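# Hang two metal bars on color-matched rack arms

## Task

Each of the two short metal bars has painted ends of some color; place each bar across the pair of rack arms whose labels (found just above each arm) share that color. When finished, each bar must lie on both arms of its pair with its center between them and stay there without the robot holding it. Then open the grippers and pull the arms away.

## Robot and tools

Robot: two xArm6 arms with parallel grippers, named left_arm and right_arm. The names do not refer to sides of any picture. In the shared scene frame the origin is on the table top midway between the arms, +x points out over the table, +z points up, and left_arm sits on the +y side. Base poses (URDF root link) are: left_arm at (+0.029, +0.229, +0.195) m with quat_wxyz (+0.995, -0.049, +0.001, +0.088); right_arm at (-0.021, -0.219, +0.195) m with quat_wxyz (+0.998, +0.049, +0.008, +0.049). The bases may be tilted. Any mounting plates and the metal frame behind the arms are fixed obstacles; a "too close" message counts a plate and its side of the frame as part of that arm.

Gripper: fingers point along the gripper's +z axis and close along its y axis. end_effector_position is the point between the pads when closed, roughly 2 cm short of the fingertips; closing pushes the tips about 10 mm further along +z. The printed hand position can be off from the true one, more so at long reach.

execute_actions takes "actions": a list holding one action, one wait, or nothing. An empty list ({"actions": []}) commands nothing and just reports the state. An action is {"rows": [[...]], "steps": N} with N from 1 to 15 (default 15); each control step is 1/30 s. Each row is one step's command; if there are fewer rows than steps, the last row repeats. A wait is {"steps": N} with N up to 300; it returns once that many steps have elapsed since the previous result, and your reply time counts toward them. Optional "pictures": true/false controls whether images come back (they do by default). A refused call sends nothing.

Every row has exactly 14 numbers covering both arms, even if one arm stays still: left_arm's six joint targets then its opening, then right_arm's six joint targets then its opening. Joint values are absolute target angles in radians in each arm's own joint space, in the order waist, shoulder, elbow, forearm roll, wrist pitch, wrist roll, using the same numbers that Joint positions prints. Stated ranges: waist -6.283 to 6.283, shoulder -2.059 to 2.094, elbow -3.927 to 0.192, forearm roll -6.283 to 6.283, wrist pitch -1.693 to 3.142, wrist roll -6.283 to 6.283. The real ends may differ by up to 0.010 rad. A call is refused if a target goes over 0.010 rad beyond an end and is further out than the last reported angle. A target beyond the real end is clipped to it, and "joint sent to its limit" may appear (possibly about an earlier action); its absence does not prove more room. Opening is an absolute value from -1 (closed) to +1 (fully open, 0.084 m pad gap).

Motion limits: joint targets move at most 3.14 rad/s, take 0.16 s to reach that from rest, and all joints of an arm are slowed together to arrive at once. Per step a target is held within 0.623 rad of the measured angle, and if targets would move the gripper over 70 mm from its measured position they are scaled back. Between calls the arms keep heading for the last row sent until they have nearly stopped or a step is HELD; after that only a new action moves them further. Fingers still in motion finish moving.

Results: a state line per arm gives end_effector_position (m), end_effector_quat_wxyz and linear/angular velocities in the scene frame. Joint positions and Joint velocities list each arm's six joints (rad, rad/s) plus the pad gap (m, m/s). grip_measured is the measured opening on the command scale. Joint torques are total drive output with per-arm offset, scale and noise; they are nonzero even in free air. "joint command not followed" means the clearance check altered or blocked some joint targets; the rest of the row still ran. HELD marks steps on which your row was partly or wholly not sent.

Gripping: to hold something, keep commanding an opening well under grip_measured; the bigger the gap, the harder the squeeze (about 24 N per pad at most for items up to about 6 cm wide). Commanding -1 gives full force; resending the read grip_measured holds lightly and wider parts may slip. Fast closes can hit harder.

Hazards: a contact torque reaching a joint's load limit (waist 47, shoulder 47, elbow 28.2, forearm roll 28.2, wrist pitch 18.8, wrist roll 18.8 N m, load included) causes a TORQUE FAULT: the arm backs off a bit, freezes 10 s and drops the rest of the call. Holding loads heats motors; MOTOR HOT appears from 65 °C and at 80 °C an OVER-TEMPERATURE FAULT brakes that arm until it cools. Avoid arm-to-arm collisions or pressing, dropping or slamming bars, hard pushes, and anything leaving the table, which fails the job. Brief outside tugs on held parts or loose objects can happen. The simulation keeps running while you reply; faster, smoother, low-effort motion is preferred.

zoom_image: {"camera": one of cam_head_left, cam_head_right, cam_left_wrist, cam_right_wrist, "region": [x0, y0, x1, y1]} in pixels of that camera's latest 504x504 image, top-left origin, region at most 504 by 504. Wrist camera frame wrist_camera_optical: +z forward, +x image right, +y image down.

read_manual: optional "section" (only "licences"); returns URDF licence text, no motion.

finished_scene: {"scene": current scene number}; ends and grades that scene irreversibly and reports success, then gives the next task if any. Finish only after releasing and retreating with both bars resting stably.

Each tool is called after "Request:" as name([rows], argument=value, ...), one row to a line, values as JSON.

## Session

Request:
execute_actions(actions=[])

Scene clock: 0.00 s of 7200.00 s.
left_arm: end_effector_position=(+0.4184, +0.3702, +0.2257) grip_measured=+1.00 end_effector_quat_wxyz=(-0.034, +0.920, +0.083, +0.382) end_effector_velocity=(-0.000, +0.000, -0.000) end_effector_angular_velocity=(-0.000, +0.000, +0.000) | right_arm: end_effector_position=(+0.3933, -0.2490, +0.2260) grip_measured=+1.00 end_effector_quat_wxyz=(-0.020, +0.922, +0.045, +0.383) end_effector_velocity=(-0.000, +0.000, -0.001) end_effector_angular_velocity=(+0.000, +0.001, +0.001)
Joint positions: left_arm=[ 0.24   0.373 -0.227  0.127 -0.947  0.161  0.084] | right_arm=[-0.237  0.374 -0.231 -0.127 -0.946 -0.159  0.084]
Joint velocities: left_arm=[ 0.  0. -0.  0. -0.  0. -0.] | right_arm=[ 0.     0.002 -0.    -0.001 -0.    -0.     0.   ]
Joint torques (N m, as the arm reports them, + toward a larger angle): no reading

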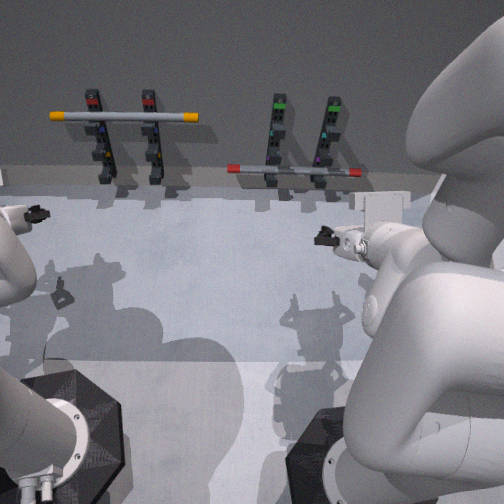

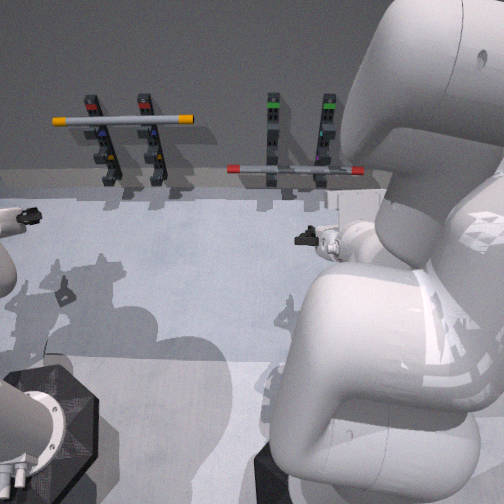

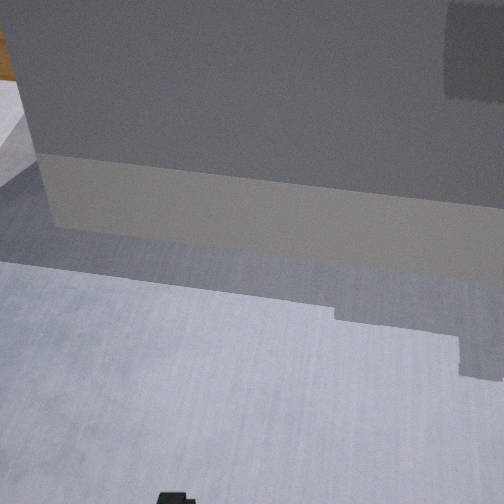

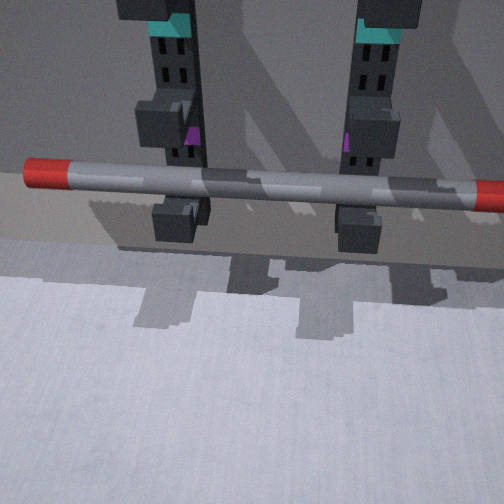

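Request:
zoom_image(camera="cam_head_left", region=[30, 70, 380, 210])

Region (30, 70, 380, 210) of cam_head_left's 504x504 image, scaled by 1.440, with more detail than that image has; it fills the top 202 rows of this view, and the rest is white.

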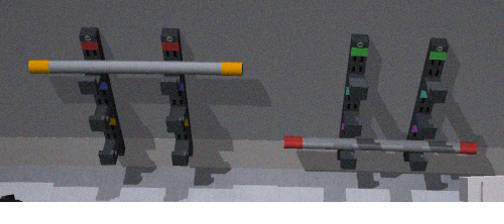

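Request:
execute_actions([
  {"rows":[[0.24,0.6,-0.6,0.3,-1.0,1.57,0.3,-0.237,0.374,-0.231,-0.127,-0.946,-0.159,1]],"steps":15},
], pictures=false)

Request:
execute_actions([
  {"rows":[[0.17,0.96,-1.1,0.42,-0.97,1.57,0.3,-0.237,0.374,-0.231,-0.127,-0.946,-0.159,1]],"steps":15},
])

Request:
execute_actions(actions=[])

Scene clock: 20.57 s of 7200.00 s.
left_arm: end_effector_position=(+0.5287, +0.3772, +0.2393) grip_measured=+0.29 end_effector_quat_wxyz=(-0.225, +0.800, -0.372, +0.413) end_effector_velocity=(+0.097, +0.001, +0.012) end_effector_angular_velocity=(+2.232, -0.042, -1.605) | right_arm: end_effector_position=(+0.3935, -0.2490, +0.2261) grip_measured=+1.00 end_effector_quat_wxyz=(-0.020, +0.922, +0.045, +0.383) end_effector_velocity=(+0.000, +0.000, +0.000) end_effector_angular_velocity=(-0.000, -0.001, +0.001)
Joint positions: left_arm=[ 0.24   0.581 -0.568  0.285 -0.995  1.057  0.056] | right_arm=[-0.237  0.374 -0.231 -0.127 -0.946 -0.159  0.084]
Joint velocities: left_arm=[ 0.     0.207 -0.334  0.158 -0.049  2.626 -0.   ] | right_arm=[ 0.     0.    -0.001 -0.001 -0.    -0.     0.   ]
Joint torques (N m, as the arm reports them, + toward a larger angle): left_arm=[ -1.71 -15.23  -5.31   0.8   -2.45   0.7 ] | right_arm=[  2.03 -16.86  -5.35  -0.25  -1.98  -0.69]
Steps of this call (steps 1 to 90: nothing new was sent; then 17.07 s passed at rest; steps 91 to 105: all 15 steps of this action). Readings (joint positions):
91: left_arm=[0.240 0.373 -0.227 0.127 -0.947 0.161] | right_arm=[-0.237 0.374 -0.231 -0.127 -0.946 -0.159]
92: left_arm=[0.240 0.374 -0.229 0.128 -0.948 0.166] | right_arm=[-0.237 0.374 -0.231 -0.127 -0.946 -0.159]
94: left_arm=[0.240 0.392 -0.257 0.142 -0.952 0.217] | right_arm=[-0.237 0.374 -0.231 -0.127 -0.946 -0.159]
98: left_arm=[0.240 0.478 -0.400 0.206 -0.972 0.467] | right_arm=[-0.237 0.374 -0.231 -0.127 -0.946 -0.159]
105: the state above

Scene clock: 21.07 s of 7200.00 s.
left_arm: end_effector_position=(+0.6461, +0.3478, +0.1996) grip_measured=+0.29 end_effector_quat_wxyz=(+0.341, -0.598, +0.607, -0.397) end_effector_velocity=(+0.071, -0.035, -0.039) end_effector_angular_velocity=(+0.227, -0.099, -0.229) | right_arm: end_effector_position=(+0.3935, -0.2490, +0.2261) grip_measured=+1.00 end_effector_quat_wxyz=(-0.020, +0.922, +0.045, +0.383) end_effector_velocity=(+0.000, +0.000, +0.000) end_effector_angular_velocity=(-0.000, -0.000, +0.000)
Joint positions: left_arm=[ 0.173  0.941 -1.07   0.413 -0.971  1.554  0.056] | right_arm=[-0.237  0.374 -0.231 -0.127 -0.946 -0.159  0.084]
Joint velocities: left_arm=[-0.051  0.275 -0.374  0.097  0.019  0.201  0.   ] | right_arm=[ 0. -0. -0.  0. -0.  0. -0.]
Joint torques (N m, as the arm reports them, + toward a larger angle): left_arm=[ -1.09 -21.1   -7.57  -0.18  -2.34  -0.08] | right_arm=[  0.89 -16.84  -5.69  -0.33  -2.06  -0.65]
Steps of this call (steps 1 to 15: all 15 steps of this action). Readings (joint positions):
1: left_arm=[0.240 0.587 -0.577 0.289 -0.997 1.145] | right_arm=[-0.237 0.374 -0.231 -0.127 -0.946 -0.159]
2: left_arm=[0.240 0.592 -0.586 0.293 -0.997 1.227] | right_arm=[-0.237 0.374 -0.231 -0.127 -0.946 -0.159]
4: left_arm=[0.236 0.621 -0.629 0.306 -0.996 1.351] | right_arm=[-0.237 0.374 -0.231 -0.127 -0.946 -0.159]
8: left_arm=[0.209 0.759 -0.821 0.352 -0.985 1.431] | right_arm=[-0.237 0.374 -0.231 -0.127 -0.946 -0.159]
15: the state above

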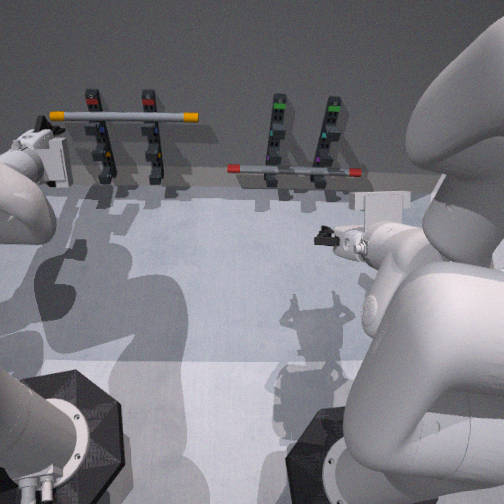

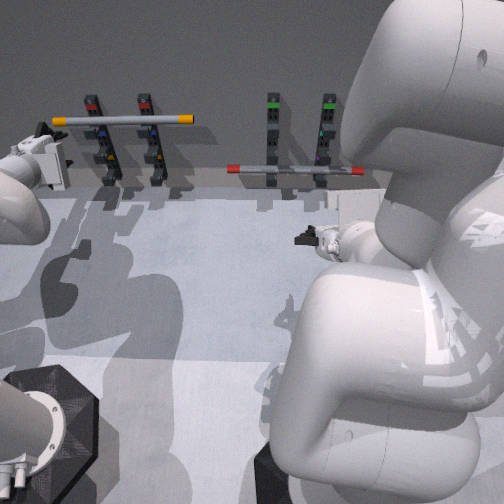

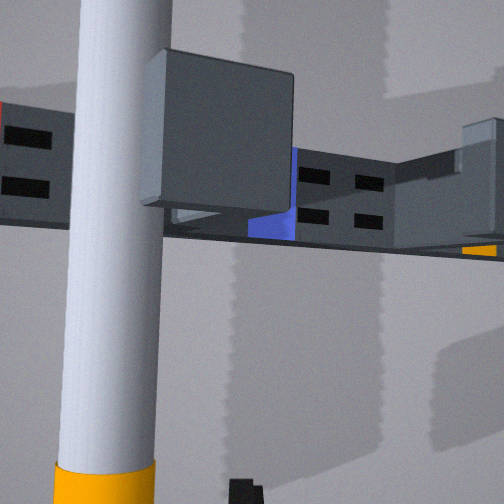

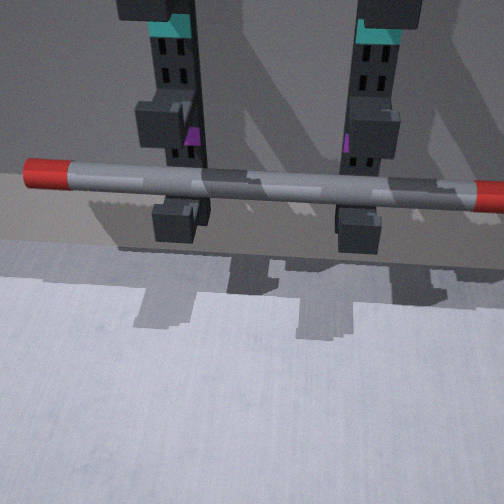

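Scene clock: 21.07 s of 7200.00 s.
left_arm: end_effector_position=(+0.6461, +0.3478, +0.1996) grip_measured=+0.29 end_effector_quat_wxyz=(+0.341, -0.598, +0.607, -0.397) end_effector_velocity=(+0.071, -0.035, -0.039) end_effector_angular_velocity=(+0.227, -0.099, -0.229) | right_arm: end_effector_position=(+0.3935, -0.2490, +0.2261) grip_measured=+1.00 end_effector_quat_wxyz=(-0.020, +0.922, +0.045, +0.383) end_effector_velocity=(+0.000, +0.000, +0.000) end_effector_angular_velocity=(-0.000, -0.000, +0.000)
Joint positions: left_arm=[ 0.173  0.941 -1.07   0.413 -0.971  1.554  0.056] | right_arm=[-0.237  0.374 -0.231 -0.127 -0.946 -0.159  0.084]
Joint velocities: left_arm=[-0.051  0.275 -0.374  0.097  0.019  0.201  0.   ] | right_arm=[ 0. -0. -0.  0. -0.  0. -0.]
Joint torques (N m, as the arm reports them, + toward a larger angle): left_arm=[ -1.09 -21.1   -7.57  -0.18  -2.34  -0.08] | right_arm=[  0.89 -16.84  -5.69  -0.33  -2.06  -0.65]

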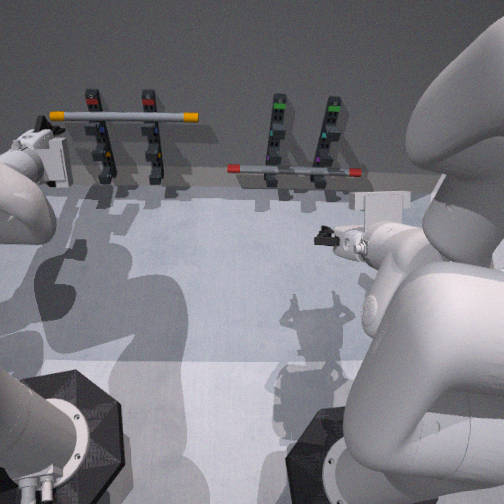

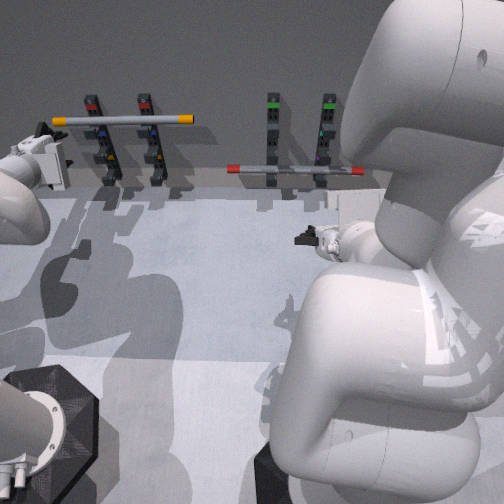

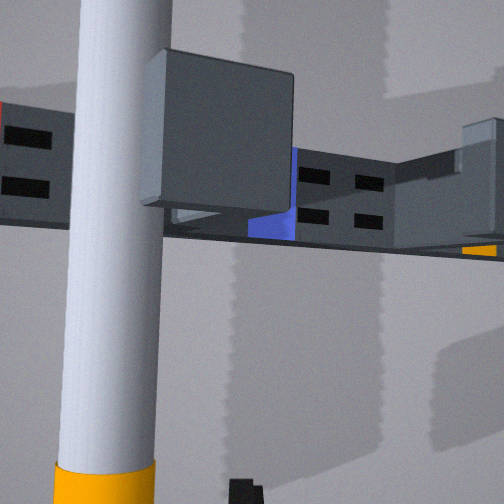

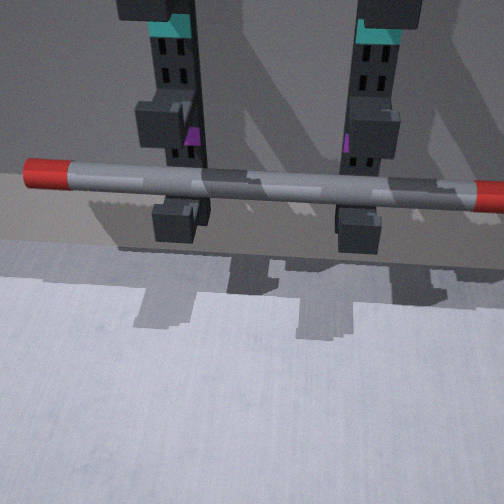

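Need higher and more −y.

Request:
execute_actions([
  {"rows":[[0.12,0.9,-1.1,0.37,-0.97,1.57,0.3,-0.237,0.374,-0.231,-0.127,-0.946,-0.159,1]],"steps":15},
], pictures=false)

Request:
execute_actions([
  {"steps":10},
])

Scene clock: 31.13 s of 7200.00 s.
left_arm: end_effector_position=(+0.6715, +0.3353, +0.2377) grip_measured=+0.29 end_effector_quat_wxyz=(+0.368, -0.576, +0.604, -0.410) end_effector_velocity=(+0.003, -0.000, +0.005) end_effector_angular_velocity=(+0.002, -0.009, +0.001) | right_arm: end_effector_position=(+0.3935, -0.2490, +0.2261) grip_measured=+1.00 end_effector_quat_wxyz=(-0.020, +0.922, +0.045, +0.383) end_effector_velocity=(-0.000, -0.000, -0.000) end_effector_angular_velocity=(-0.000, +0.001, -0.001)
Joint positions: left_arm=[ 0.121  0.901 -1.099  0.37  -0.97   1.57   0.056] | right_arm=[-0.237  0.374 -0.231 -0.127 -0.946 -0.159  0.084]
Joint velocities: left_arm=[-0.004 -0.006 -0.003 -0.004 -0.     0.    -0.   ] | right_arm=[-0.     0.     0.     0.001 -0.     0.    -0.   ]
Joint torques (N m, as the arm reports them, + toward a larger angle): left_arm=[ -3.31 -18.5  -11.03   0.18  -2.19   0.03] | right_arm=[  1.59 -16.75  -5.37  -0.48  -1.97  -0.59]
Steps of this call (steps 1 to 30: the robot went on to your last target; steps 31 to 90: nothing new was sent; then 6.57 s passed at rest; steps 91 to 105: all 15 steps of this action). Readings (joint positions):
91: left_arm=[0.170 0.960 -1.100 0.420 -0.970 1.570] | right_arm=[-0.237 0.374 -0.231 -0.127 -0.946 -0.159]
92: left_arm=[0.167 0.957 -1.099 0.416 -0.970 1.570] | right_arm=[-0.237 0.374 -0.231 -0.127 -0.946 -0.159]
94: left_arm=[0.149 0.937 -1.097 0.398 -0.969 1.570] | right_arm=[-0.237 0.374 -0.231 -0.127 -0.946 -0.159]
98: left_arm=[0.125 0.904 -1.103 0.376 -0.971 1.570] | right_arm=[-0.237 0.374 -0.231 -0.127 -0.946 -0.159]
105: the state above

Scene clock: 31.47 s of 7200.00 s.
left_arm: end_effector_position=(+0.6719, +0.3352, +0.2385) grip_measured=+0.29 end_effector_quat_wxyz=(+0.369, -0.575, +0.604, -0.410) end_effector_velocity=(+0.000, -0.001, +0.000) end_effector_angular_velocity=(+0.000, -0.001, -0.001) | right_arm: end_effector_position=(+0.3935, -0.2490, +0.2261) grip_measured=+1.00 end_effector_quat_wxyz=(-0.020, +0.922, +0.045, +0.383) end_effector_velocity=(-0.000, +0.000, -0.000) end_effector_angular_velocity=(+0.000, +0.000, +0.000)
Joint positions: left_arm=[ 0.12   0.9   -1.1    0.37  -0.97   1.57   0.056] | right_arm=[-0.237  0.374 -0.231 -0.127 -0.946 -0.159  0.084]
Joint velocities: left_arm=[-0.001 -0.    -0.    -0.    -0.    -0.    -0.   ] | right_arm=[ 0.  0. -0. -0. -0.  0. -0.]
Joint torques (N m, as the arm reports them, + toward a larger angle): left_arm=[ -3.19 -18.42 -10.59   0.82  -2.19   0.5 ] | right_arm=[  1.44 -16.72  -5.17  -0.07  -2.11  -0.8 ]
Steps of this call (steps 1 to 10: the robot went on to your last target). Readings (joint positions):
1: left_arm=[0.120 0.901 -1.100 0.370 -0.970 1.570] | right_arm=[-0.237 0.374 -0.231 -0.127 -0.946 -0.159]
2: left_arm=[0.120 0.901 -1.100 0.370 -0.970 1.570] | right_arm=[-0.237 0.374 -0.231 -0.127 -0.946 -0.159]
4: left_arm=[0.120 0.900 -1.100 0.370 -0.970 1.570] | right_arm=[-0.237 0.374 -0.231 -0.127 -0.946 -0.159]
8: left_arm=[0.120 0.900 -1.100 0.370 -0.970 1.570] | right_arm=[-0.237 0.374 -0.231 -0.127 -0.946 -0.159]
10: the state above

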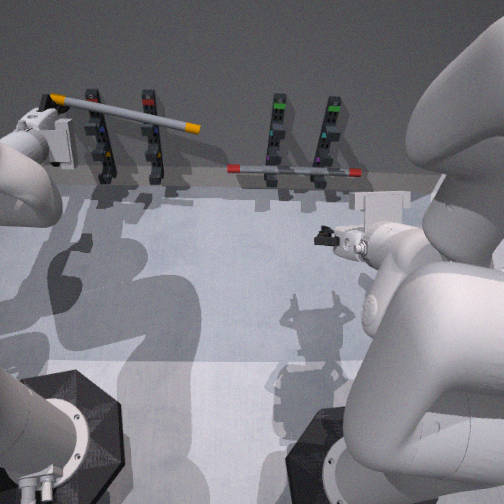

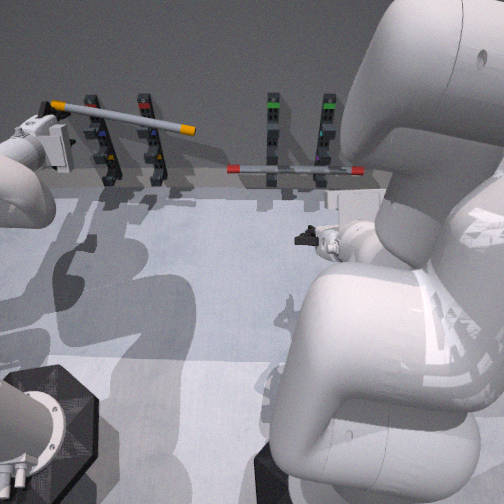

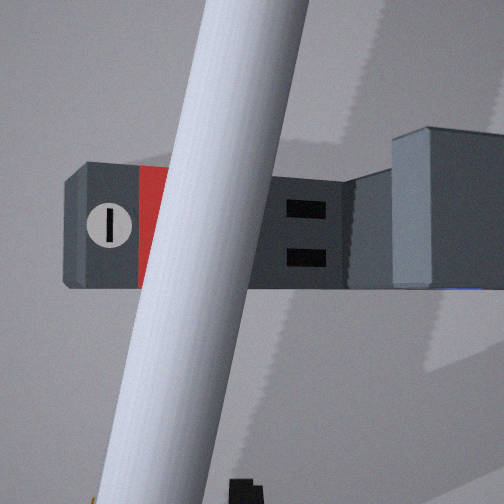

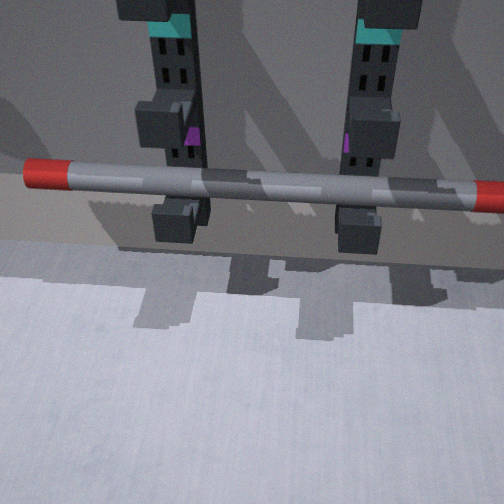

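Request:
execute_actions([
  {"rows":[[0.12,0.9,-1.1,0.37,-0.97,1.57,-1,-0.237,0.374,-0.231,-0.127,-0.946,-0.159,1]],"steps":15},
], pictures=false)

Request:
execute_actions([
  {"rows":[[0.12,0.8,-0.93,0.37,-1.04,1.57,-1,-0.237,0.374,-0.231,-0.127,-0.946,-0.159,1]],"steps":15},
], pictures=false)

Request:
execute_actions([
  {"steps":10},
])

Scene clock: 39.60 s of 7200.00 s.
left_arm: end_effector_position=(+0.6720, +0.3352, +0.2386) grip_measured=-1.00 end_effector_quat_wxyz=(+0.369, -0.575, +0.604, -0.410) end_effector_velocity=(+0.000, -0.001, +0.000) end_effector_angular_velocity=(+0.000, -0.000, -0.003) | right_arm: end_effector_position=(+0.3935, -0.2490, +0.2261) grip_measured=+1.00 end_effector_quat_wxyz=(-0.020, +0.922, +0.045, +0.383) end_effector_velocity=(+0.000, -0.000, -0.000) end_effector_angular_velocity=(-0.000, -0.000, -0.000)
Joint positions: left_arm=[ 0.12  0.9  -1.1   0.37 -0.97  1.57  0.  ] | right_arm=[-0.237  0.374 -0.231 -0.127 -0.946 -0.159  0.084]
Joint velocities: left_arm=[-0.001  0.    -0.     0.002  0.    -0.     0.   ] | right_arm=[-0.  0. -0.  0.  0.  0.  0.]
Joint torques (N m, as the arm reports them, + toward a larger angle): left_arm=[ -3.78 -19.51 -10.63   0.54  -2.42   0.26] | right_arm=[  1.46 -17.03  -5.88  -0.35  -2.21  -0.99]
Steps of this call (steps 1 to 15: the robot went on to your last target; steps 16 to 90: nothing new was sent; then 4.63 s passed at rest; steps 91 to 105: all 15 steps of this action). Readings (joint positions):
91: left_arm=[0.120 0.900 -1.100 0.370 -0.970 1.570] | right_arm=[-0.237 0.374 -0.231 -0.127 -0.946 -0.159]
92: left_arm=[0.120 0.900 -1.100 0.370 -0.970 1.570] | right_arm=[-0.237 0.374 -0.231 -0.127 -0.946 -0.159]
94: left_arm=[0.120 0.900 -1.100 0.370 -0.970 1.570] | right_arm=[-0.237 0.374 -0.231 -0.127 -0.946 -0.159]
98: left_arm=[0.120 0.900 -1.100 0.370 -0.970 1.570] | right_arm=[-0.237 0.374 -0.231 -0.127 -0.946 -0.159]
105: the state above

Scene clock: 40.10 s of 7200.00 s.
left_arm: end_effector_position=(+0.6364, +0.3242, +0.2561) grip_measured=-1.00 end_effector_quat_wxyz=(+0.362, -0.578, +0.599, -0.420) end_effector_velocity=(-0.004, -0.001, +0.001) end_effector_angular_velocity=(-0.003, +0.001, -0.001) | right_arm: end_effector_position=(+0.3935, -0.2490, +0.2261) grip_measured=+1.00 end_effector_quat_wxyz=(-0.020, +0.922, +0.045, +0.383) end_effector_velocity=(+0.000, +0.000, -0.000) end_effector_angular_velocity=(+0.000, +0.000, +0.001)
Joint positions: left_arm=[ 0.12   0.801 -0.932  0.37  -1.039  1.57   0.   ] | right_arm=[-0.237  0.374 -0.231 -0.127 -0.946 -0.159  0.084]
Joint velocities: left_arm=[ 0.    -0.007  0.015  0.001 -0.006  0.     0.   ] | right_arm=[ 0.     0.001 -0.    -0.    -0.     0.     0.   ]
Joint torques (N m, as the arm reports them, + toward a larger angle): left_arm=[ -2.07 -17.3   -9.61   1.31  -1.99   0.17] | right_arm=[  1.43 -17.07  -5.86  -0.83  -1.59  -0.72]
Steps of this call (steps 1 to 15: all 15 steps of this action). Readings (joint positions):
1: left_arm=[0.120 0.900 -1.100 0.370 -0.970 1.570] | right_arm=[-0.237 0.374 -0.231 -0.127 -0.946 -0.159]
2: left_arm=[0.120 0.898 -1.096 0.370 -0.972 1.570] | right_arm=[-0.237 0.374 -0.231 -0.127 -0.946 -0.159]
4: left_arm=[0.120 0.873 -1.052 0.370 -0.990 1.570] | right_arm=[-0.237 0.374 -0.231 -0.127 -0.946 -0.159]
8: left_arm=[0.120 0.813 -0.954 0.370 -1.030 1.570] | right_arm=[-0.237 0.374 -0.231 -0.127 -0.946 -0.159]
15: the state above

Scene clock: 40.43 s of 7200.00 s.
left_arm: end_effector_position=(+0.6361, +0.3241, +0.2563) grip_measured=-1.00 end_effector_quat_wxyz=(+0.362, -0.578, +0.599, -0.420) end_effector_velocity=(-0.000, +0.001, +0.000) end_effector_angular_velocity=(-0.000, -0.000, +0.002) | right_arm: end_effector_position=(+0.3935, -0.2490, +0.2261) grip_measured=+1.00 end_effector_quat_wxyz=(-0.020, +0.922, +0.045, +0.383) end_effector_velocity=(-0.000, +0.000, -0.000) end_effector_angular_velocity=(+0.000, +0.001, +0.000)
Joint positions: left_arm=[ 0.12  0.8  -0.93  0.37 -1.04  1.57  0.  ] | right_arm=[-0.237  0.374 -0.231 -0.127 -0.946 -0.159  0.084]
Joint velocities: left_arm=[ 0.001 -0.001  0.001 -0.001 -0.     0.     0.   ] | right_arm=[ 0.     0.002 -0.001 -0.    -0.     0.    -0.   ]
Joint torques (N m, as the arm reports them, + toward a larger angle): left_arm=[ -1.9  -17.28  -9.42   0.52  -2.04   0.23] | right_arm=[  1.21 -16.69  -5.6   -0.29  -2.09  -0.69]
Steps of this call (steps 1 to 10: the robot went on to your last target). Readings (joint positions):
1: left_arm=[0.120 0.801 -0.931 0.370 -1.040 1.570] | right_arm=[-0.237 0.374 -0.231 -0.127 -0.946 -0.159]
2: left_arm=[0.120 0.801 -0.931 0.370 -1.040 1.570] | right_arm=[-0.237 0.374 -0.231 -0.127 -0.946 -0.159]
4: left_arm=[0.120 0.800 -0.931 0.370 -1.040 1.570] | right_arm=[-0.237 0.374 -0.231 -0.127 -0.946 -0.159]
8: left_arm=[0.120 0.800 -0.930 0.370 -1.040 1.570] | right_arm=[-0.237 0.374 -0.231 -0.127 -0.946 -0.159]
10: the state above

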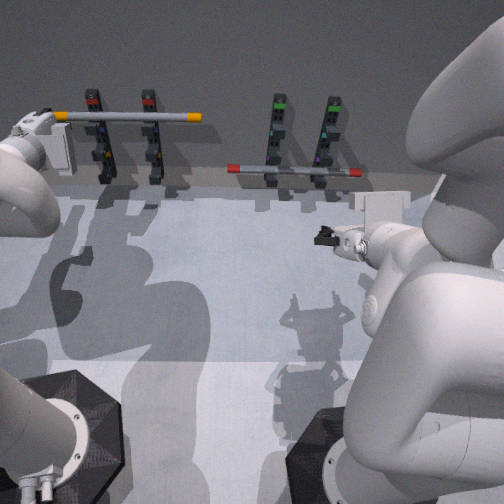

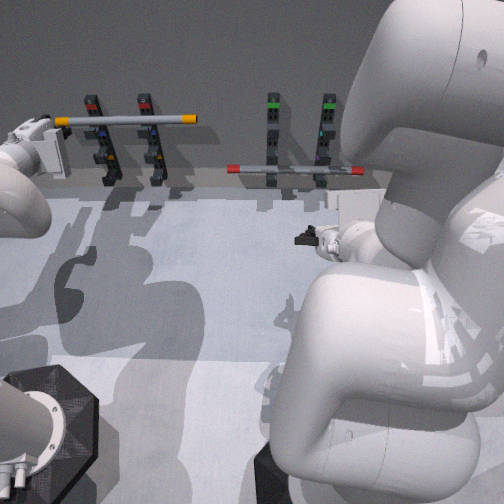

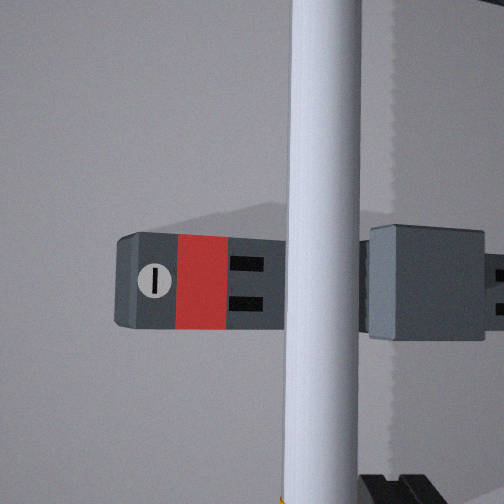

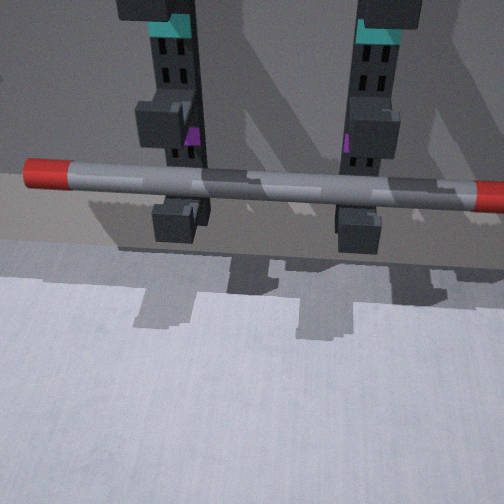

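Request:
execute_actions([
  {"rows":[[0.03,0.85,-0.93,0.28,-1.04,1.57,0.3,-0.237,0.374,-0.231,-0.127,-0.946,-0.159,1]],"steps":15},
], pictures=false)

Request:
execute_actions([
  {"rows":[[0.03,0.94,-1.12,0.28,-0.95,1.57,0.3,-0.237,0.374,-0.231,-0.127,-0.946,-0.159,1]],"steps":15},
], pictures=false)

Request:
execute_actions([
  {"steps":10},
])

Scene clock: 47.97 s of 7200.00 s.
left_arm: end_effector_position=(+0.6333, +0.2905, +0.2296) grip_measured=+0.29 end_effector_quat_wxyz=(+0.341, -0.593, +0.602, -0.412) end_effector_velocity=(+0.006, -0.008, +0.007) end_effector_angular_velocity=(+0.002, -0.014, -0.009) | right_arm: end_effector_position=(+0.3935, -0.2490, +0.2261) grip_measured=+1.00 end_effector_quat_wxyz=(-0.020, +0.922, +0.045, +0.383) end_effector_velocity=(-0.000, +0.000, -0.001) end_effector_angular_velocity=(+0.000, +0.001, +0.000)
Joint positions: left_arm=[ 0.035  0.85  -0.929  0.278 -1.04   1.57   0.056] | right_arm=[-0.237  0.374 -0.231 -0.127 -0.946 -0.159  0.084]
Joint velocities: left_arm=[-0.019 -0.007 -0.008 -0.008  0.002 -0.    -0.002] | right_arm=[-0.     0.002 -0.    -0.    -0.    -0.    -0.   ]
Joint torques (N m, as the arm reports them, + toward a larger angle): left_arm=[-15.61 -18.79 -10.78   6.29  -2.94   0.77] | right_arm=[  1.49 -17.02  -5.6   -0.76  -2.    -0.66]
Steps of this call (steps 1 to 15: the robot went on to your last target; steps 16 to 90: nothing new was sent; then 4.03 s passed at rest; steps 91 to 105: all 15 steps of this action). Readings (joint positions):
91: left_arm=[0.120 0.800 -0.930 0.370 -1.040 1.570] | right_arm=[-0.237 0.374 -0.231 -0.127 -0.946 -0.159]
92: left_arm=[0.117 0.802 -0.930 0.365 -1.040 1.570] | right_arm=[-0.237 0.374 -0.231 -0.127 -0.946 -0.159]
94: left_arm=[0.087 0.817 -0.932 0.334 -1.041 1.570] | right_arm=[-0.237 0.374 -0.231 -0.127 -0.946 -0.159]
98: left_arm=[0.042 0.846 -0.928 0.289 -1.039 1.570] | right_arm=[-0.237 0.374 -0.231 -0.127 -0.946 -0.159]
105: the state above

Scene clock: 58.17 s of 7200.00 s.
left_arm: end_effector_position=(+0.6378, +0.2900, +0.2145) grip_measured=+0.30 end_effector_quat_wxyz=(+0.334, -0.598, +0.607, -0.404) end_effector_velocity=(+0.000, -0.001, +0.000) end_effector_angular_velocity=(+0.000, -0.000, -0.003) | right_arm: end_effector_position=(+0.3935, -0.2490, +0.2261) grip_measured=+1.00 end_effector_quat_wxyz=(-0.020, +0.922, +0.045, +0.383) end_effector_velocity=(+0.000, +0.000, +0.000) end_effector_angular_velocity=(+0.000, -0.001, +0.001)
Joint positions: left_arm=[ 0.032  0.883 -0.965  0.273 -1.011  1.569  0.057] | right_arm=[-0.237  0.374 -0.231 -0.127 -0.946 -0.159  0.084]
Joint velocities: left_arm=[-0.002  0.    -0.     0.001 -0.     0.     0.   ] | right_arm=[ 0.    -0.001 -0.    -0.001  0.    -0.     0.   ]
Joint torques (N m, as the arm reports them, + toward a larger angle): left_arm=[-20.35  -4.42  10.08   9.47   4.38   1.49] | right_arm=[  1.49 -17.82  -5.54  -0.34  -2.15  -0.69]
TORQUE FAULT: the external load on joint 3 (elbow) of the left arm reached its load limit, and that arm stopped for 10 seconds. A torque fault stops only its own arm. That arm's remaining commands of this call were not run. Joint 3 (elbow) of that arm moved back by up to 3 degrees. That arm holds there, with its grip as last carried out, and accepts commands again: back off and push less far. That arm stops again, at the same cost, whenever a joint's load reaches its limit.
The stop of the left arm began at step 6 of this call (marked STOPPED below). From that step on that arm followed nothing that you had sent. 10 of its steps, steps kept back included, did not run and will not run. Nothing is kept back now, and the robot has no last target.
Steps of this call (steps 1 to 15: all 15 steps of this action; steps 16 to 306: the stop continued). Readings (joint positions):
1: left_arm=[0.035 0.850 -0.929 0.278 -1.040 1.570] | right_arm=[-0.237 0.374 -0.231 -0.127 -0.946 -0.159]
2: left_arm=[0.035 0.852 -0.932 0.278 -1.038 1.570] | right_arm=[-0.237 0.374 -0.231 -0.127 -0.946 -0.159]
4: left_arm=[0.031 0.872 -0.978 0.281 -1.018 1.570] | right_arm=[-0.237 0.374 -0.231 -0.127 -0.946 -0.159]
6: left_arm=[0.033 0.891 -1.002 0.282 -1.014 1.570] | right_arm=[-0.237 0.374 -0.231 -0.127 -0.946 -0.159] STOPPED (the left arm)
8: left_arm=[0.032 0.889 -0.996 0.281 -1.006 1.570] | right_arm=[-0.237 0.374 -0.231 -0.127 -0.946 -0.159]
306: the state above

Scene clock: 58.20 s of 7200.00 s.
left_arm: end_effector_position=(+0.6378, +0.2900, +0.2145) grip_measured=+0.30 end_effector_quat_wxyz=(+0.334, -0.598, +0.607, -0.404) end_effector_velocity=(+0.000, -0.001, -0.000) end_effector_angular_velocity=(-0.000, -0.000, -0.001) | right_arm: end_effector_position=(+0.3935, -0.2490, +0.2261) grip_measured=+1.00 end_effector_quat_wxyz=(-0.020, +0.922, +0.045, +0.383) end_effector_velocity=(+0.000, +0.000, +0.000) end_effector_angular_velocity=(-0.000, -0.001, +0.000)
Joint positions: left_arm=[ 0.032  0.883 -0.965  0.273 -1.011  1.569  0.057] | right_arm=[-0.237  0.374 -0.231 -0.127 -0.946 -0.159  0.084]
Joint velocities: left_arm=[-0.001  0.    -0.    -0.     0.    -0.    -0.   ] | right_arm=[-0.    -0.001 -0.    -0.001  0.    -0.    -0.   ]
Joint torques (N m, as the arm reports them, + toward a larger angle): left_arm=[-19.85  -4.4   10.15   8.9    4.48   1.6 ] | right_arm=[  1.89 -17.39  -5.36  -0.65  -2.17  -0.3 ]
A stop began in an earlier call of the same reply, so what this call sent did not run. Send another action.
Steps of this call (step 1: nothing new was sent). Readings (joint positions):
1: the state above

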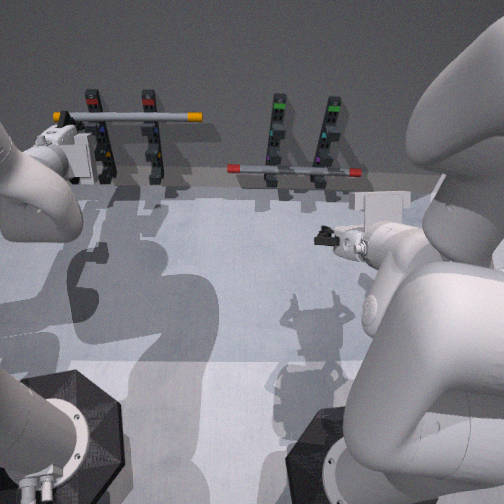

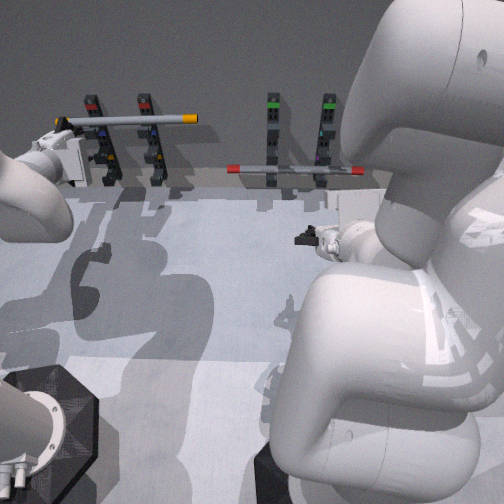

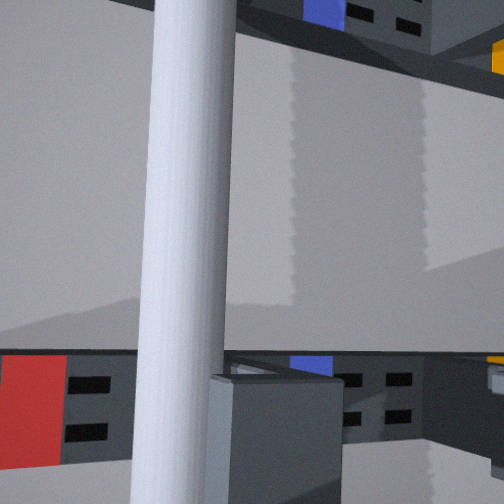

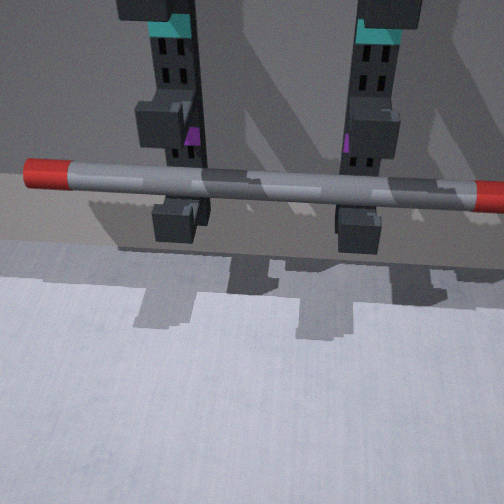

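Request:
execute_actions([
  {"rows":[[0.08,0.87,-0.95,0.33,-1.03,1.57,0.3,-0.237,0.374,-0.231,-0.127,-0.946,-0.159,1]],"steps":15},
], pictures=false)

Request:
execute_actions([
  {"rows":[[0.08,0.915,-1.05,0.33,-0.98,1.57,0.3,-0.237,0.374,-0.231,-0.127,-0.946,-0.159,1]],"steps":15},
])

Scene clock: 68.20 s of 7200.00 s.
left_arm: end_effector_position=(+0.6314, +0.3024, +0.2190) grip_measured=+0.29 end_effector_quat_wxyz=(+0.337, -0.591, +0.609, -0.409) end_effector_velocity=(+0.005, +0.013, +0.011) end_effector_angular_velocity=(+0.002, -0.027, +0.022) | right_arm: end_effector_position=(+0.3935, -0.2490, +0.2261) grip_measured=+1.00 end_effector_quat_wxyz=(-0.020, +0.922, +0.045, +0.383) end_effector_velocity=(-0.000, +0.000, -0.000) end_effector_angular_velocity=(+0.000, +0.001, -0.000)
Joint positions: left_arm=[ 0.078  0.872 -0.949  0.33  -1.029  1.57   0.056] | right_arm=[-0.237  0.374 -0.231 -0.127 -0.946 -0.159  0.084]
Joint velocities: left_arm=[ 0.016 -0.01  -0.009 -0.003 -0.01  -0.002  0.   ] | right_arm=[ 0.     0.001 -0.001  0.    -0.     0.     0.   ]
Joint torques (N m, as the arm reports them, + toward a larger angle): left_arm=[ -1.82 -16.65  -8.5    0.82  -1.57   0.43] | right_arm=[  1.58 -17.08  -5.67  -0.48  -2.18  -0.51]
Steps of this call (steps 1 to 90: nothing new was sent; then 6.50 s passed at rest; steps 91 to 105: all 15 steps of this action). Readings (joint positions):
91: left_arm=[0.032 0.883 -0.965 0.273 -1.011 1.569] | right_arm=[-0.237 0.374 -0.231 -0.127 -0.946 -0.159]
92: left_arm=[0.035 0.883 -0.964 0.277 -1.012 1.569] | right_arm=[-0.237 0.374 -0.231 -0.127 -0.946 -0.159]
94: left_arm=[0.050 0.881 -0.953 0.300 -1.015 1.570] | right_arm=[-0.237 0.374 -0.231 -0.127 -0.946 -0.159]
98: left_arm=[0.069 0.880 -0.942 0.327 -1.022 1.571] | right_arm=[-0.237 0.374 -0.231 -0.127 -0.946 -0.159]
105: the state above

Scene clock: 68.70 s of 7200.00 s.
left_arm: end_effector_position=(+0.6554, +0.3111, +0.2149) grip_measured=+0.29 end_effector_quat_wxyz=(+0.345, -0.588, +0.610, -0.404) end_effector_velocity=(+0.002, +0.000, -0.001) end_effector_angular_velocity=(+0.001, +0.001, +0.000) | right_arm: end_effector_position=(+0.3935, -0.2490, +0.2261) grip_measured=+1.00 end_effector_quat_wxyz=(-0.020, +0.922, +0.045, +0.383) end_effector_velocity=(+0.000, -0.000, +0.001) end_effector_angular_velocity=(-0.000, -0.002, -0.000)
Joint positions: left_arm=[ 0.08   0.915 -1.048  0.33  -0.98   1.57   0.056] | right_arm=[-0.237  0.374 -0.231 -0.127 -0.946 -0.159  0.084]
Joint velocities: left_arm=[-0.     0.003 -0.007 -0.001  0.004  0.     0.   ] | right_arm=[-0.    -0.002  0.     0.    -0.    -0.     0.   ]
Joint torques (N m, as the arm reports them, + toward a larger angle): left_arm=[ -2.44 -19.57 -11.44   0.3   -2.25   0.04] | right_arm=[  1.62 -16.93  -6.41  -0.37  -2.31  -0.36]
Steps of this call (steps 1 to 15: all 15 steps of this action). Readings (joint positions):
1: left_arm=[0.078 0.872 -0.949 0.330 -1.029 1.570] | right_arm=[-0.237 0.374 -0.231 -0.127 -0.946 -0.159]
2: left_arm=[0.078 0.873 -0.953 0.330 -1.027 1.570] | right_arm=[-0.237 0.374 -0.231 -0.127 -0.946 -0.159]
4: left_arm=[0.079 0.888 -0.986 0.330 -1.010 1.570] | right_arm=[-0.237 0.374 -0.231 -0.127 -0.946 -0.159]
8: left_arm=[0.080 0.910 -1.037 0.330 -0.986 1.570] | right_arm=[-0.237 0.374 -0.231 -0.127 -0.946 -0.159]
15: the state above

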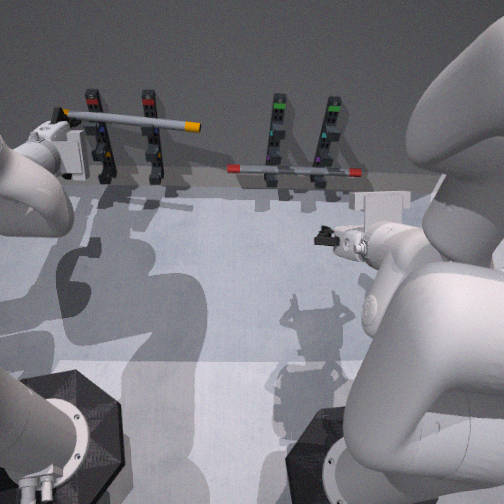

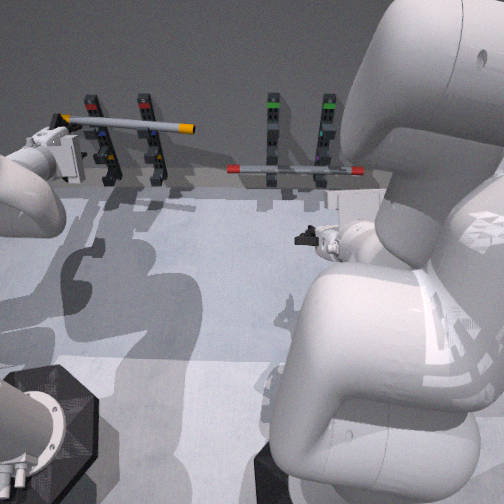

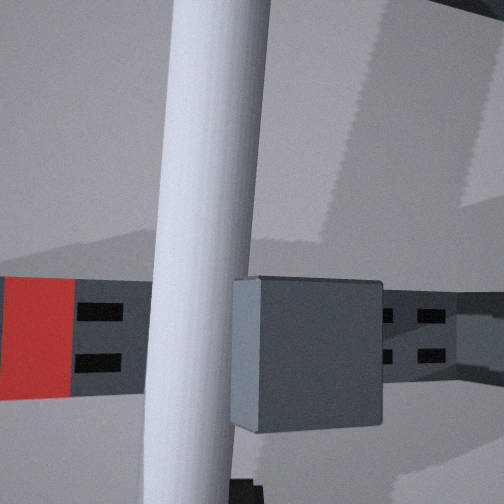

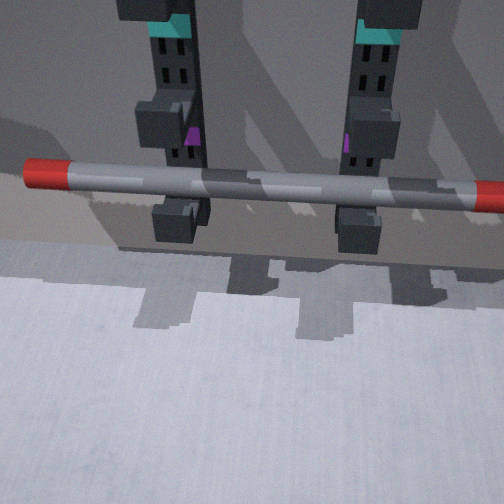

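Close, lift.

Request:
execute_actions([
  {"rows":[[0.08,0.915,-1.05,0.33,-0.98,1.57,-1,-0.237,0.374,-0.231,-0.127,-0.946,-0.159,1]],"steps":15},
], pictures=false)

Request:
execute_actions([
  {"rows":[[0.08,0.85,-1.03,0.33,-0.98,1.57,-1,-0.237,0.374,-0.231,-0.127,-0.946,-0.159,1]],"steps":12},
], pictures=false)

Request:
execute_actions([
  {"rows":[[0.08,0.72,-0.8,0.33,-1.08,1.57,-1,-0.237,0.374,-0.231,-0.127,-0.946,-0.159,1]],"steps":15},
])

Scene clock: 75.83 s of 7200.00 s.
left_arm: end_effector_position=(+0.6563, +0.3114, +0.2158) grip_measured=-1.00 end_effector_quat_wxyz=(+0.345, -0.588, +0.609, -0.405) end_effector_velocity=(-0.001, -0.001, -0.002) end_effector_angular_velocity=(-0.001, +0.004, -0.002) | right_arm: end_effector_position=(+0.3935, -0.2490, +0.2261) grip_measured=+1.00 end_effector_quat_wxyz=(-0.020, +0.922, +0.045, +0.383) end_effector_velocity=(+0.000, -0.000, +0.000) end_effector_angular_velocity=(-0.000, -0.001, -0.001)
Joint positions: left_arm=[ 0.08   0.915 -1.05   0.33  -0.98   1.57   0.   ] | right_arm=[-0.237  0.374 -0.231 -0.127 -0.946 -0.159  0.084]
Joint velocities: left_arm=[-0.     0.001  0.002  0.001  0.001  0.     0.   ] | right_arm=[-0.    -0.    -0.001  0.    -0.     0.    -0.   ]
Joint torques (N m, as the arm reports them, + toward a larger angle): left_arm=[ -2.21 -18.23  -9.37   0.66  -2.19   0.17] | right_arm=[  0.99 -17.01  -5.32  -0.53  -2.05  -0.66]
Steps of this call (steps 1 to 15: the robot went on to your last target; steps 16 to 90: nothing new was sent; then 3.63 s passed at rest; steps 91 to 105: all 15 steps of this action). Readings (joint positions):
91: left_arm=[0.080 0.915 -1.050 0.330 -0.980 1.570] | right_arm=[-0.237 0.374 -0.231 -0.127 -0.946 -0.159]
92: left_arm=[0.080 0.914 -1.052 0.330 -0.981 1.570] | right_arm=[-0.237 0.374 -0.231 -0.127 -0.946 -0.159]
94: left_arm=[0.080 0.913 -1.054 0.330 -0.981 1.570] | right_arm=[-0.237 0.374 -0.231 -0.127 -0.946 -0.159]
98: left_arm=[0.080 0.914 -1.052 0.330 -0.981 1.570] | right_arm=[-0.237 0.374 -0.231 -0.127 -0.946 -0.159]
105: the state above

Scene clock: 76.23 s of 7200.00 s.
left_arm: end_effector_position=(+0.6628, +0.3164, +0.2477) grip_measured=-1.00 end_effector_quat_wxyz=(+0.362, -0.579, +0.603, -0.413) end_effector_velocity=(-0.003, -0.002, -0.001) end_effector_angular_velocity=(-0.001, +0.007, -0.004) | right_arm: end_effector_position=(+0.3935, -0.2490, +0.2261) grip_measured=+1.00 end_effector_quat_wxyz=(-0.020, +0.922, +0.045, +0.383) end_effector_velocity=(+0.000, -0.000, +0.000) end_effector_angular_velocity=(-0.000, -0.001, -0.000)
Joint positions: left_arm=[ 0.08   0.852 -1.03   0.33  -0.98   1.57   0.   ] | right_arm=[-0.237  0.374 -0.231 -0.127 -0.946 -0.159  0.084]
Joint velocities: left_arm=[-0.001 -0.006  0.012  0.003  0.002  0.     0.   ] | right_arm=[-0.    -0.001 -0.    -0.    -0.    -0.    -0.   ]
Joint torques (N m, as the arm reports them, + toward a larger angle): left_arm=[ -2.54 -18.15 -11.08   0.22  -2.07   0.41] | right_arm=[  1.69 -16.45  -5.62   0.03  -2.    -0.6 ]
Steps of this call (steps 1 to 12: all 12 steps of this action). Readings (joint positions):
1: left_arm=[0.080 0.915 -1.050 0.330 -0.980 1.570] | right_arm=[-0.237 0.374 -0.231 -0.127 -0.946 -0.159]
2: left_arm=[0.080 0.912 -1.048 0.330 -0.980 1.570] | right_arm=[-0.237 0.374 -0.231 -0.127 -0.946 -0.159]
4: left_arm=[0.080 0.890 -1.039 0.330 -0.979 1.570] | right_arm=[-0.237 0.374 -0.231 -0.127 -0.946 -0.159]
8: left_arm=[0.080 0.855 -1.034 0.330 -0.981 1.570] | right_arm=[-0.237 0.374 -0.231 -0.127 -0.946 -0.159]
12: the state above

Scene clock: 76.73 s of 7200.00 s.
left_arm: end_effector_position=(+0.6111, +0.3028, +0.2698) grip_measured=-1.00 end_effector_quat_wxyz=(+0.353, -0.582, +0.597, -0.424) end_effector_velocity=(-0.005, -0.002, +0.001) end_effector_angular_velocity=(-0.004, +0.002, -0.001) | right_arm: end_effector_position=(+0.3935, -0.2490, +0.2261) grip_measured=+1.00 end_effector_quat_wxyz=(-0.020, +0.922, +0.045, +0.383) end_effector_velocity=(+0.000, -0.000, +0.000) end_effector_angular_velocity=(-0.000, -0.001, -0.000)
Joint positions: left_arm=[ 0.08   0.721 -0.802  0.33  -1.079  1.57   0.   ] | right_arm=[-0.237  0.374 -0.231 -0.127 -0.946 -0.159  0.084]
Joint velocities: left_arm=[-0.001 -0.009  0.021 -0.    -0.01   0.     0.   ] | right_arm=[-0.    -0.001 -0.    -0.    -0.    -0.    -0.   ]
Joint torques (N m, as the arm reports them, + toward a larger angle): left_arm=[ -2.2  -15.6   -8.68  -0.02  -1.92  -0.02] | right_arm=[  1.37 -17.17  -5.71  -0.42  -1.92  -0.83]
Steps of this call (steps 1 to 15: all 15 steps of this action). Readings (joint positions):
1: left_arm=[0.080 0.851 -1.030 0.330 -0.980 1.570] | right_arm=[-0.237 0.374 -0.231 -0.127 -0.946 -0.159]
2: left_arm=[0.080 0.849 -1.026 0.330 -0.982 1.570] | right_arm=[-0.237 0.374 -0.231 -0.127 -0.946 -0.159]
4: left_arm=[0.080 0.823 -0.979 0.330 -1.003 1.570] | right_arm=[-0.237 0.374 -0.231 -0.127 -0.946 -0.159]
8: left_arm=[0.080 0.741 -0.839 0.330 -1.063 1.570] | right_arm=[-0.237 0.374 -0.231 -0.127 -0.946 -0.159]
15: the state above

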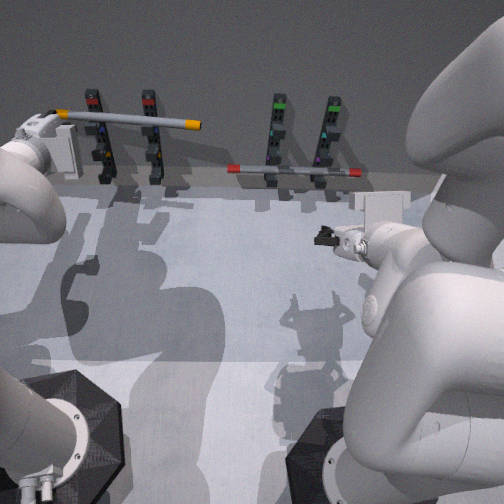

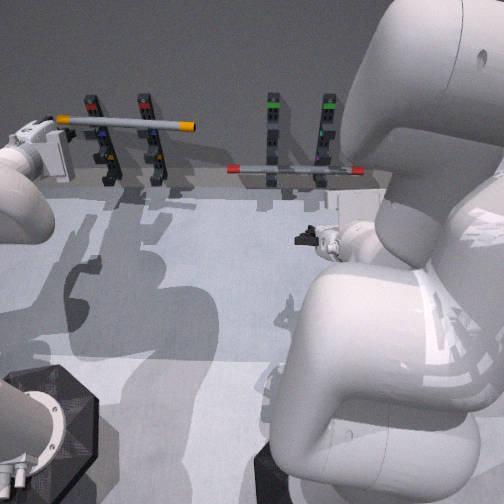

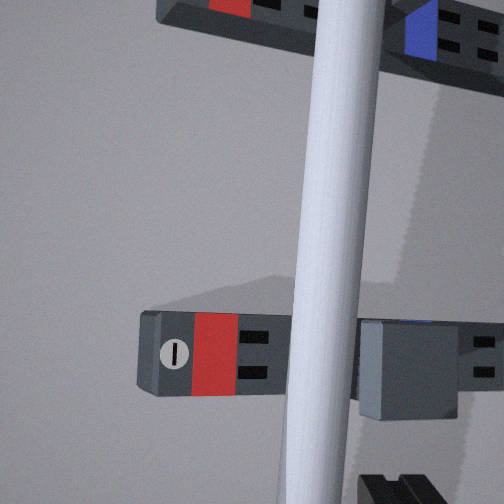

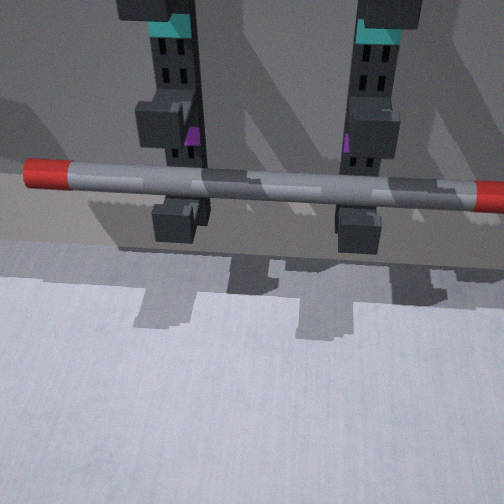

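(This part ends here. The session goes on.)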